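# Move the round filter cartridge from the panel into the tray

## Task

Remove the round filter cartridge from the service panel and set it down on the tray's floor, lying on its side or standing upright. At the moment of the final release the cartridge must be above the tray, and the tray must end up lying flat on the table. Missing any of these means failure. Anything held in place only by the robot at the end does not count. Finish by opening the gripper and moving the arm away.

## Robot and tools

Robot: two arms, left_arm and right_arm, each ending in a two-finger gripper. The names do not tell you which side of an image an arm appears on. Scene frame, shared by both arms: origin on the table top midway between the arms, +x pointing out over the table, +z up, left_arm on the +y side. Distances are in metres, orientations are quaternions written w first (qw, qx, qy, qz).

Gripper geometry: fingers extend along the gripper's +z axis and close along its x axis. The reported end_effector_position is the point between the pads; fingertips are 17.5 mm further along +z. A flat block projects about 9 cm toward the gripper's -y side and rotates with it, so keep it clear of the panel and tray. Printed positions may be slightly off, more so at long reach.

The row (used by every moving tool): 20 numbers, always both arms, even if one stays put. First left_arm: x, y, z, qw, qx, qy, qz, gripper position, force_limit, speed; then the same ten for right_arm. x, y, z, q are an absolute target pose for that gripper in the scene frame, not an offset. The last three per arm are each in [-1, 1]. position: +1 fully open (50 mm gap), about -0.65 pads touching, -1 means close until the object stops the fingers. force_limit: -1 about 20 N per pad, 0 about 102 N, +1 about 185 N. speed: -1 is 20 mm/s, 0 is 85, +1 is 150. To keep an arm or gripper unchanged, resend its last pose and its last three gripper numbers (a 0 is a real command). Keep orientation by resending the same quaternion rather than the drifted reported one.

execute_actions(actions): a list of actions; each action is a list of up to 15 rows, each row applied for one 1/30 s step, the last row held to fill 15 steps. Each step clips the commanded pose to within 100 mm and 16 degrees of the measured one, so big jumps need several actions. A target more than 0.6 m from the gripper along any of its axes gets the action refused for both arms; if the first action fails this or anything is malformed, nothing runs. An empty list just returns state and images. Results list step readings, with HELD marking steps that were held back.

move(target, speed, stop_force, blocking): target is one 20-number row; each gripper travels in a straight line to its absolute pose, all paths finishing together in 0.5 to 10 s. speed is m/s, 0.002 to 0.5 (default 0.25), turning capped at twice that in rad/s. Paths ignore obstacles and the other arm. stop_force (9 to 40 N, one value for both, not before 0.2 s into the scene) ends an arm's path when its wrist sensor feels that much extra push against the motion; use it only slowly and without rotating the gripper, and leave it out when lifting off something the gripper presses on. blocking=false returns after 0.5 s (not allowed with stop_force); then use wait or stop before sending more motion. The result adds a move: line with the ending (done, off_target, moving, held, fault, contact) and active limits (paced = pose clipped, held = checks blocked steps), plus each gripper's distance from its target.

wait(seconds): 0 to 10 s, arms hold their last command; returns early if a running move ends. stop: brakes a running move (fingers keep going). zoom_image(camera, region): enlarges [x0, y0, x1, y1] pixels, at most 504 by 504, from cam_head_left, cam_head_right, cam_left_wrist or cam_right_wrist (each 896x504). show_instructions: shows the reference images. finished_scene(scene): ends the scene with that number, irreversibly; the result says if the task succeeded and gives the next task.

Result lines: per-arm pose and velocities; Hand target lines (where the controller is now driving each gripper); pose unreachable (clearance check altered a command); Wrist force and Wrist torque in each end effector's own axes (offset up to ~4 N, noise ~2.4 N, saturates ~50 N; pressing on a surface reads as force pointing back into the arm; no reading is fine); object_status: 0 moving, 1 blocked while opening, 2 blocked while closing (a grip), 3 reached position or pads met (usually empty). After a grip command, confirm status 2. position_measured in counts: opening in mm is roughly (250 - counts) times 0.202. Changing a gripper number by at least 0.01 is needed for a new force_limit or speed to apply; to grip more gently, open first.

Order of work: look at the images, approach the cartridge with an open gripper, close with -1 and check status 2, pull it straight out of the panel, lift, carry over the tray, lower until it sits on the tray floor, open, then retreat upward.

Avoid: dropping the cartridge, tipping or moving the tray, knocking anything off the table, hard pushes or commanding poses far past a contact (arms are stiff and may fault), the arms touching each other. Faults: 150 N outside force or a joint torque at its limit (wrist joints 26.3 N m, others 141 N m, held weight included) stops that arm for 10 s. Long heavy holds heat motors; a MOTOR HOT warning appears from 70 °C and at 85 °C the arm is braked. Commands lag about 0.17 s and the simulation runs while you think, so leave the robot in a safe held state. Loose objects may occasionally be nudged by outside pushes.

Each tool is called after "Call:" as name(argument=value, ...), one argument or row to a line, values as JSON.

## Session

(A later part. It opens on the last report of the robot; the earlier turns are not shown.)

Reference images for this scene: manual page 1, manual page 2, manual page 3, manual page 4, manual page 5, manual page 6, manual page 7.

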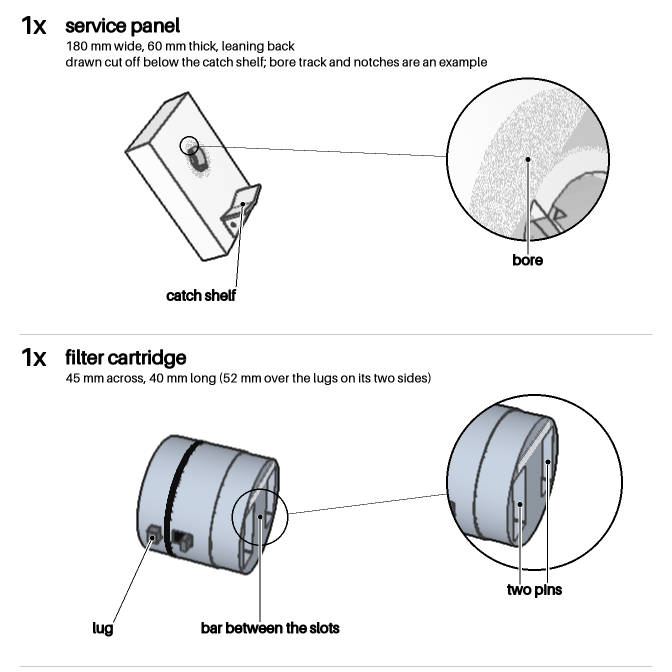

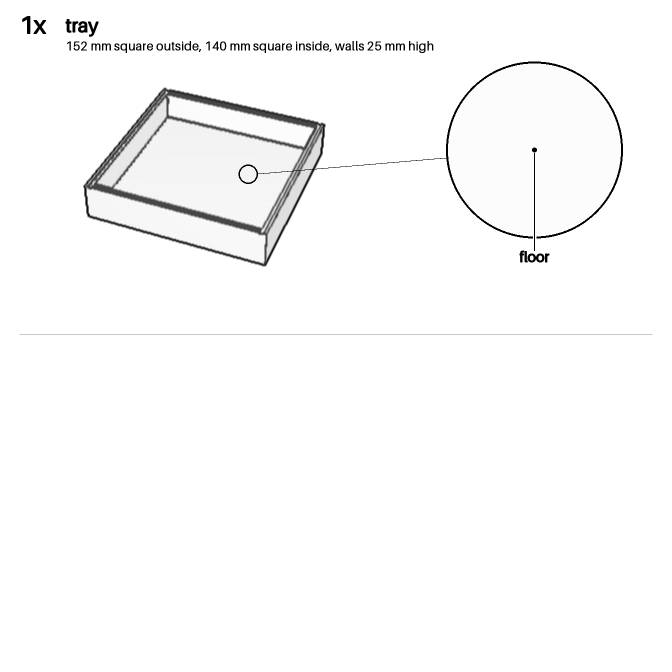

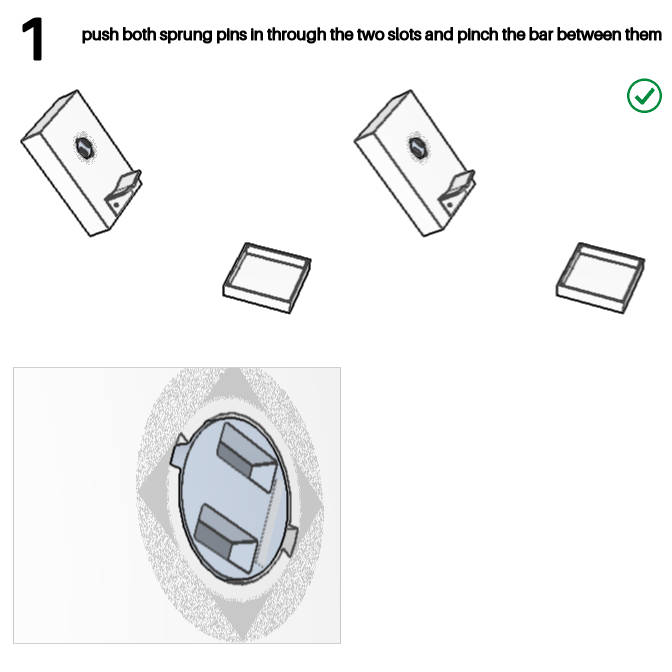

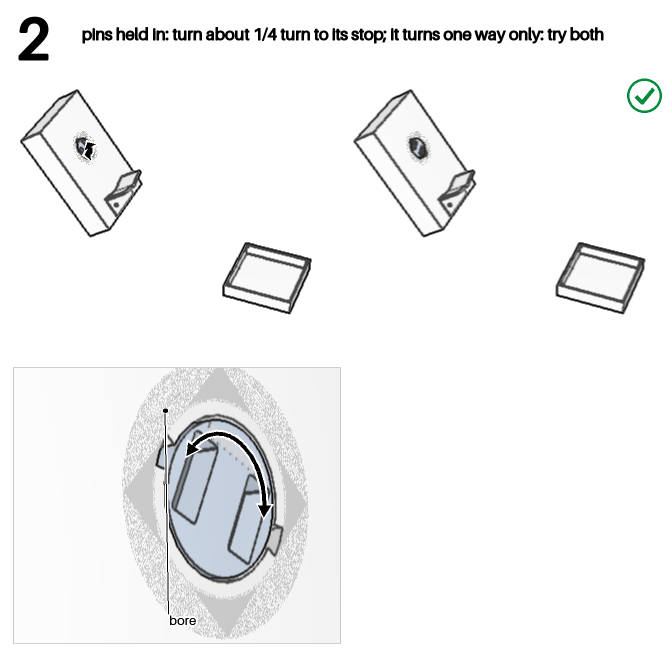

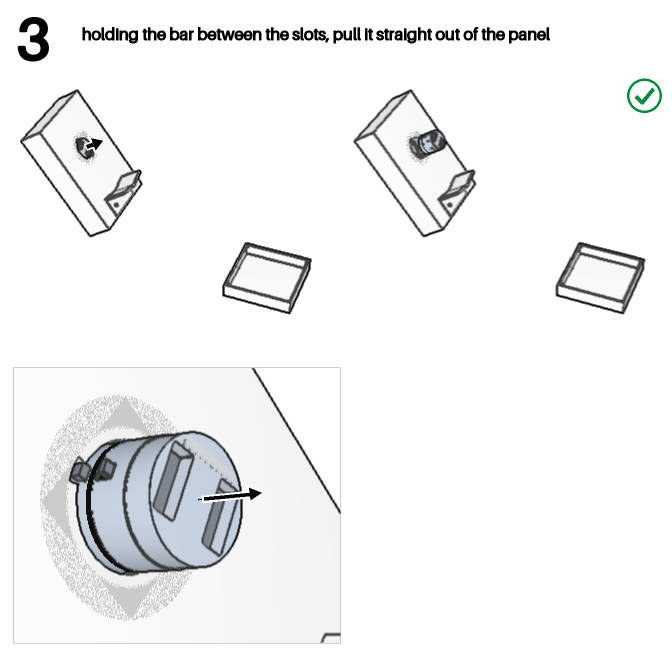

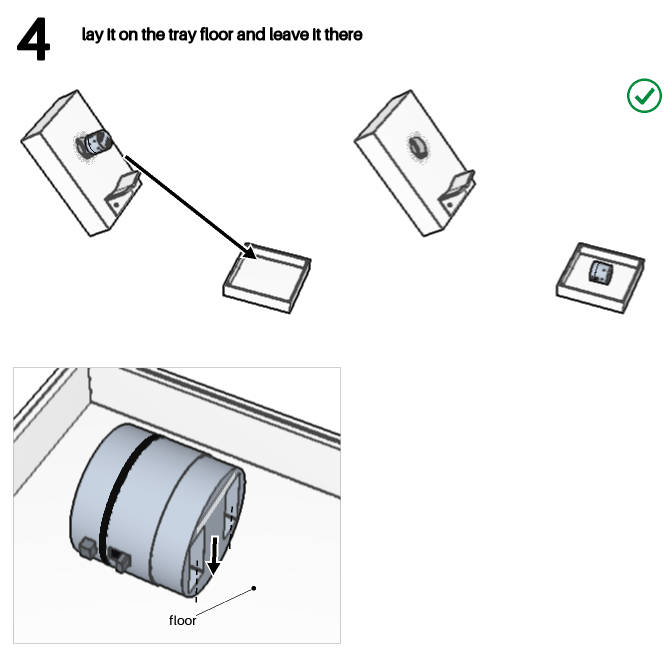

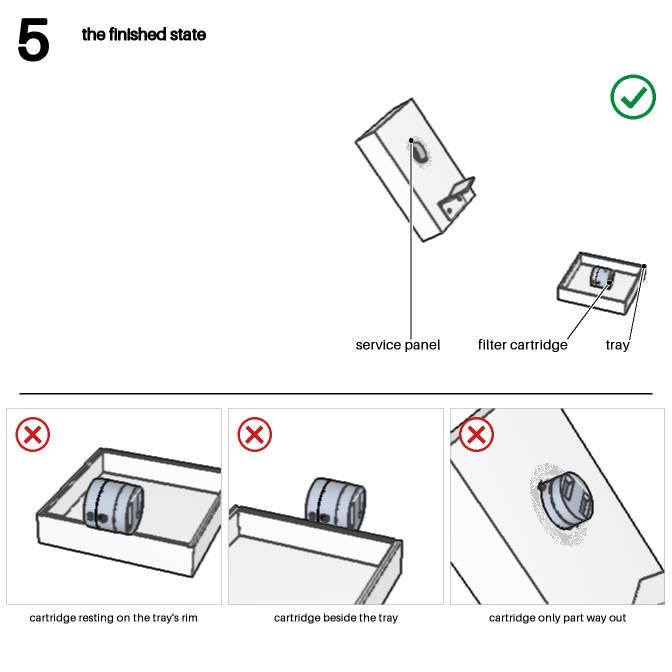

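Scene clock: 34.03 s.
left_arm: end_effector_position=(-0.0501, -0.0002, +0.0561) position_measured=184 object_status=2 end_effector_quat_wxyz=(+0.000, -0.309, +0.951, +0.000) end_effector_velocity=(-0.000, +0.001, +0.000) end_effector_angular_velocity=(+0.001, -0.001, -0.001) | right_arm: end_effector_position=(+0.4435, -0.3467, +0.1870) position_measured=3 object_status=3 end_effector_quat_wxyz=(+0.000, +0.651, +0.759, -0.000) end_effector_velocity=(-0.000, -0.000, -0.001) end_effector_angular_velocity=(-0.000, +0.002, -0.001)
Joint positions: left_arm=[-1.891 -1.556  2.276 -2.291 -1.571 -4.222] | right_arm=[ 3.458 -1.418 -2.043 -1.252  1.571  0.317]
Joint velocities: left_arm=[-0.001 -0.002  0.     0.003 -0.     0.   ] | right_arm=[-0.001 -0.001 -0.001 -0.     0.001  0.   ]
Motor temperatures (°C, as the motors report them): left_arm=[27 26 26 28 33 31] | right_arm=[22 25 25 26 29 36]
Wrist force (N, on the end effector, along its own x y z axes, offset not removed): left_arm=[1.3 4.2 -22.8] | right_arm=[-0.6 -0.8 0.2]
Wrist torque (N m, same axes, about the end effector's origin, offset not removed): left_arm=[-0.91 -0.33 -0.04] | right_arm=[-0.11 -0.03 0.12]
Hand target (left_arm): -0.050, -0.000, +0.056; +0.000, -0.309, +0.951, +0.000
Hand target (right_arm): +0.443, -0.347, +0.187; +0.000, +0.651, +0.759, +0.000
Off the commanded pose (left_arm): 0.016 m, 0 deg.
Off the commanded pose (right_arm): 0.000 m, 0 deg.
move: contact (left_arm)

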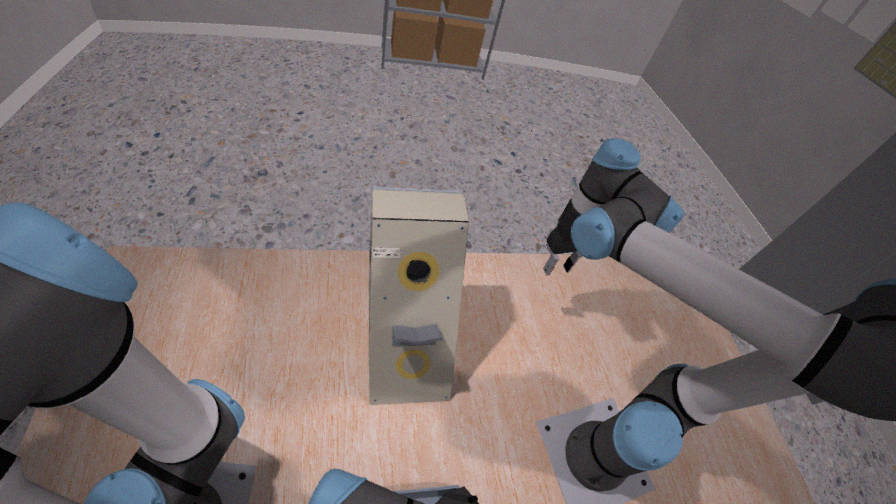

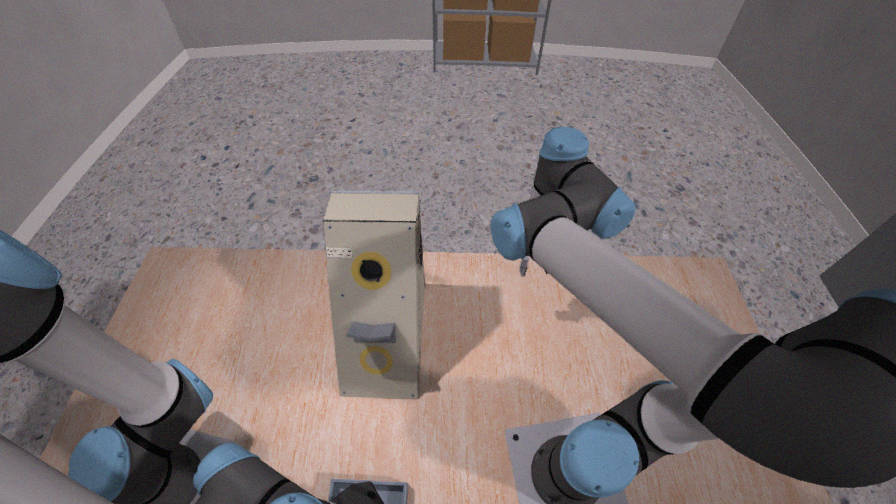

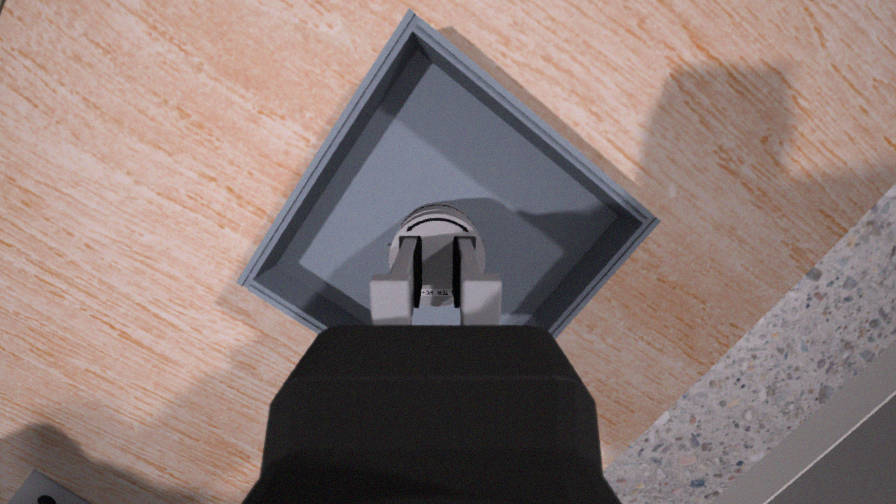

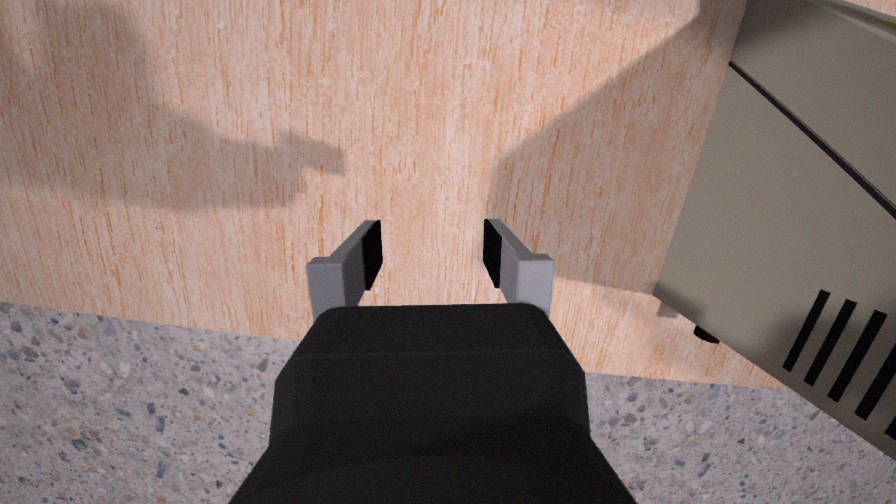

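Call:
move(
  target=[-0.05,0,0.0564,0,-0.309,0.951,0,-0.11,-0.3,-0.5,0.4435,-0.3467,0.187,0,0.651,0.759,0,1,0,0],
)

Call:
move(
  target=[-0.05,0,0.2,0,-0.309,0.951,0,-0.11,-0.3,-0.5,0.4435,-0.3467,0.187,0,0.651,0.759,0,1,0,0],
  speed=0.15,
)

Scene clock: 34.93 s.
left_arm: end_effector_position=(-0.0500, -0.0001, +0.0564) position_measured=169 object_status=3 end_effector_quat_wxyz=(-0.000, -0.309, +0.951, -0.000) end_effector_velocity=(-0.001, +0.000, +0.001) end_effector_angular_velocity=(-0.002, +0.001, -0.002) | right_arm: end_effector_position=(+0.4435, -0.3467, +0.1870) position_measured=3 object_status=3 end_effector_quat_wxyz=(+0.000, +0.651, +0.759, -0.000) end_effector_velocity=(-0.000, +0.000, -0.000) end_effector_angular_velocity=(+0.001, +0.001, +0.000)
Joint positions: left_arm=[-1.891 -1.557  2.276 -2.29  -1.571 -4.222] | right_arm=[ 3.458 -1.418 -2.043 -1.252  1.571  0.317]
Joint velocities: left_arm=[-0.002 -0.002  0.001 -0.     0.     0.001] | right_arm=[-0.    -0.001 -0.     0.     0.001 -0.001]
Motor temperatures (°C, as the motors report them): left_arm=[27 26 26 28 33 31] | right_arm=[22 25 25 26 29 36]
Wrist force (N, on the end effector, along its own x y z axes, offset not removed): left_arm=[2.4 0.3 -6.2] | right_arm=[0.7 -1.3 0.9]
Wrist torque (N m, same axes, about the end effector's origin, offset not removed): left_arm=[0.08 -0.24 0.15] | right_arm=[-0.22 -0.21 0.02]
Hand target (left_arm): -0.050, +0.000, +0.056; +0.000, -0.309, +0.951, -0.000
Hand target (right_arm): +0.443, -0.347, +0.187; +0.000, +0.651, +0.759, +0.000
Off the commanded pose (left_arm): 0.000 m, 0 deg.
Off the commanded pose (right_arm): 0.000 m, 0 deg.
move: done

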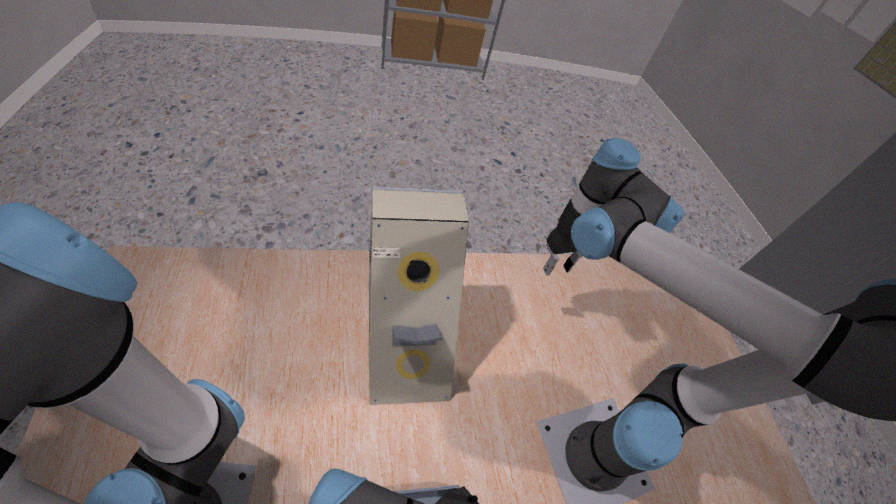

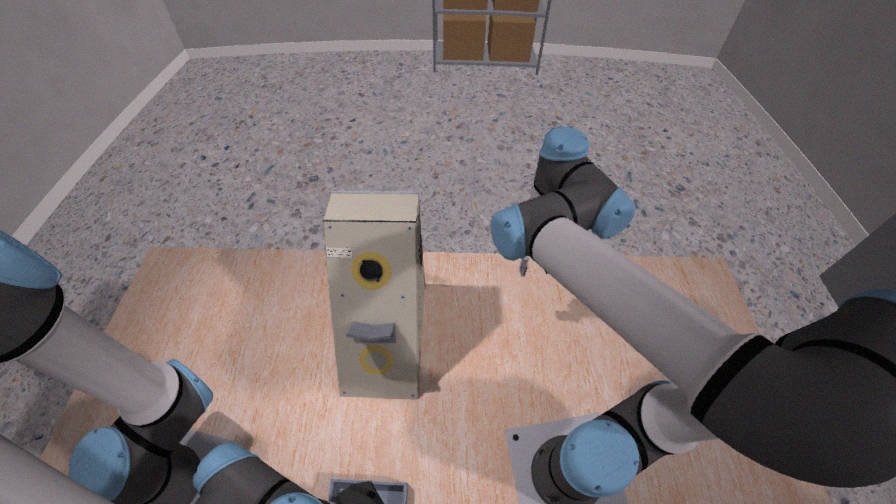

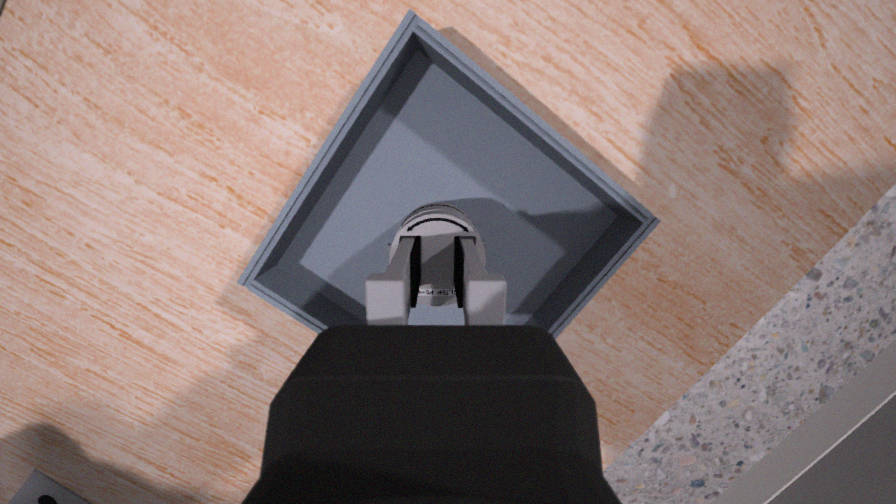

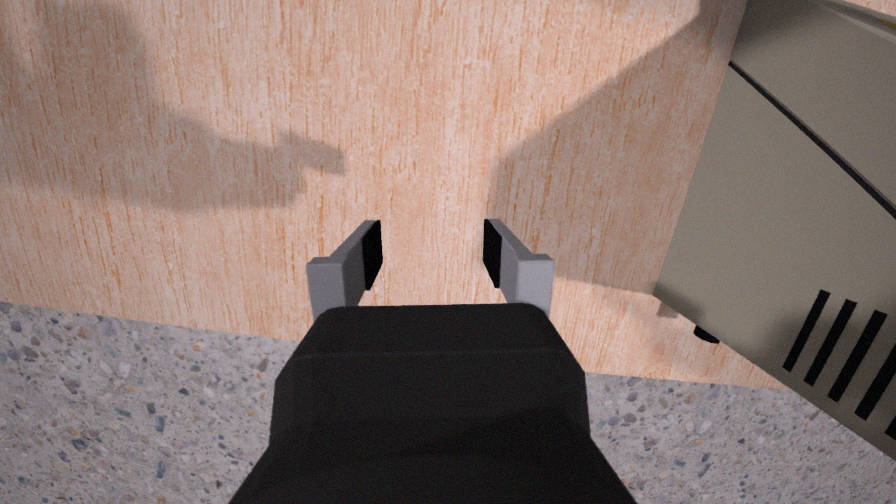

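Scene clock: 36.50 s.
left_arm: end_effector_position=(-0.0498, +0.0004, +0.1998) position_measured=169 object_status=3 end_effector_quat_wxyz=(-0.000, -0.309, +0.951, -0.000) end_effector_velocity=(-0.000, +0.000, +0.002) end_effector_angular_velocity=(+0.002, -0.001, -0.001) | right_arm: end_effector_position=(+0.4435, -0.3467, +0.1870) position_measured=3 object_status=3 end_effector_quat_wxyz=(+0.000, +0.651, +0.759, +0.000) end_effector_velocity=(-0.000, +0.000, +0.000) end_effector_angular_velocity=(+0.001, +0.000, +0.001)
Joint positions: left_arm=[-1.891 -1.752  2.032 -1.85  -1.571 -4.222] | right_arm=[ 3.458 -1.418 -2.043 -1.252  1.571  0.317]
Joint velocities: left_arm=[-0.001 -0.    -0.006  0.008 -0.    -0.   ] | right_arm=[-0.     0.     0.    -0.     0.001 -0.001]
Motor temperatures (°C, as the motors report them): left_arm=[27 26 26 28 33 31] | right_arm=[22 25 25 26 29 36]
Wrist force (N, on the end effector, along its own x y z axes, offset not removed): left_arm=[0.2 1.2 4.0] | right_arm=[0.8 0.1 1.2]
Wrist torque (N m, same axes, about the end effector's origin, offset not removed): left_arm=[0.20 -0.08 0.15] | right_arm=[0.06 -0.24 -0.08]
Hand target (left_arm): -0.050, +0.000, +0.200; -0.000, -0.309, +0.951, -0.000
Hand target (right_arm): +0.443, -0.347, +0.187; +0.000, +0.651, +0.759, +0.000
Off the commanded pose (left_arm): 0.001 m, 0 deg.
Off the commanded pose (right_arm): 0.000 m, 0 deg.
move: done

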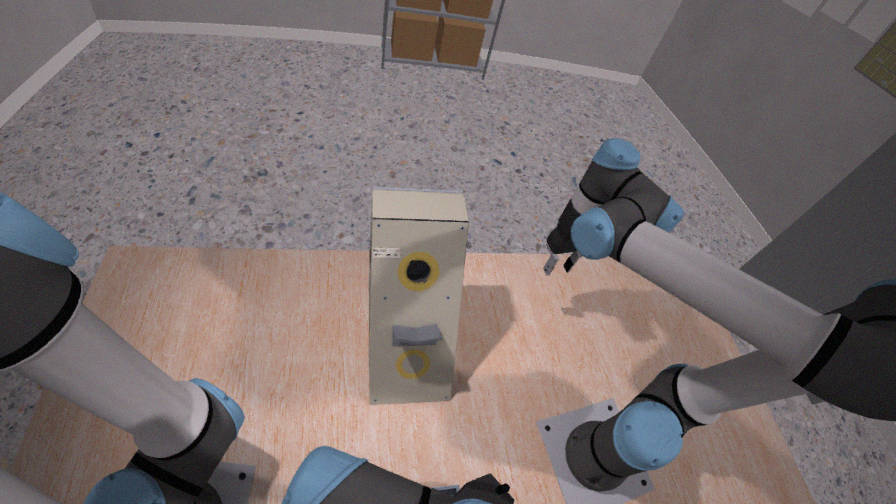

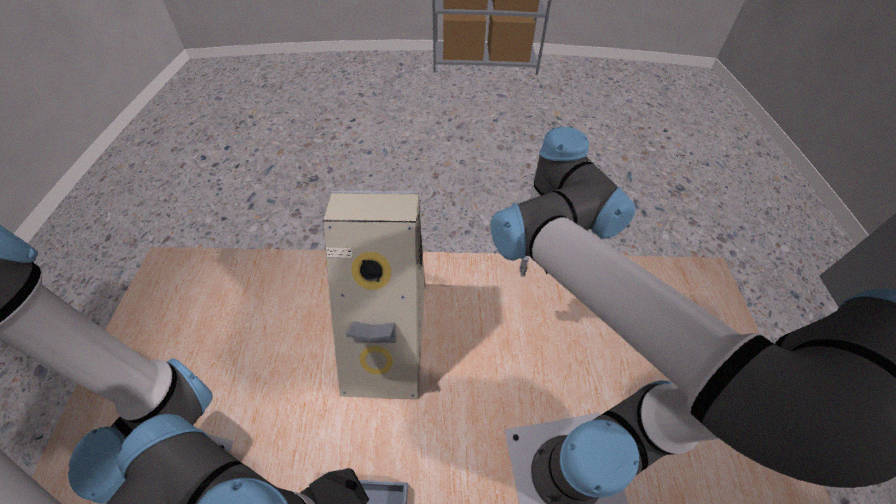

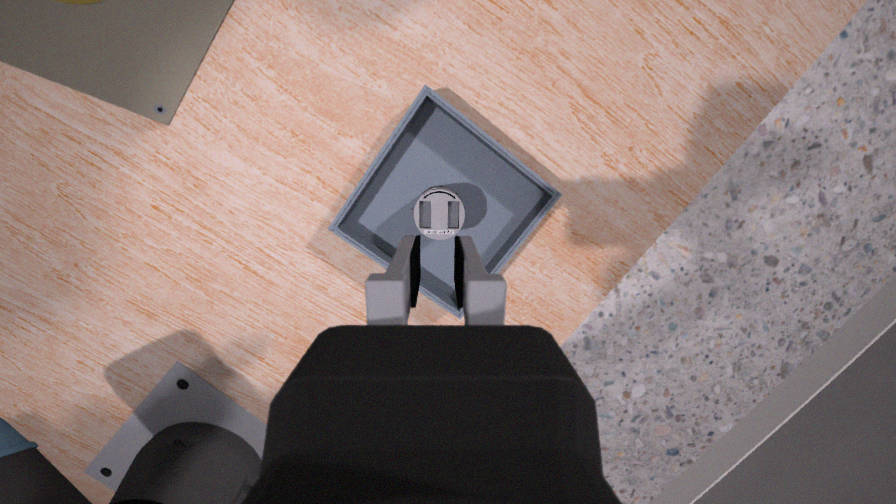

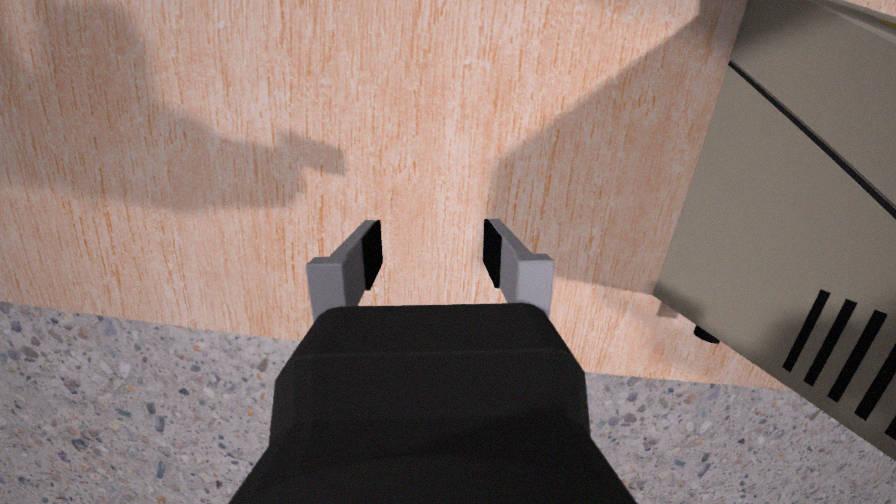

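Call:
finished_scene(
  scene=2,
)

The scene is finished: the task was done.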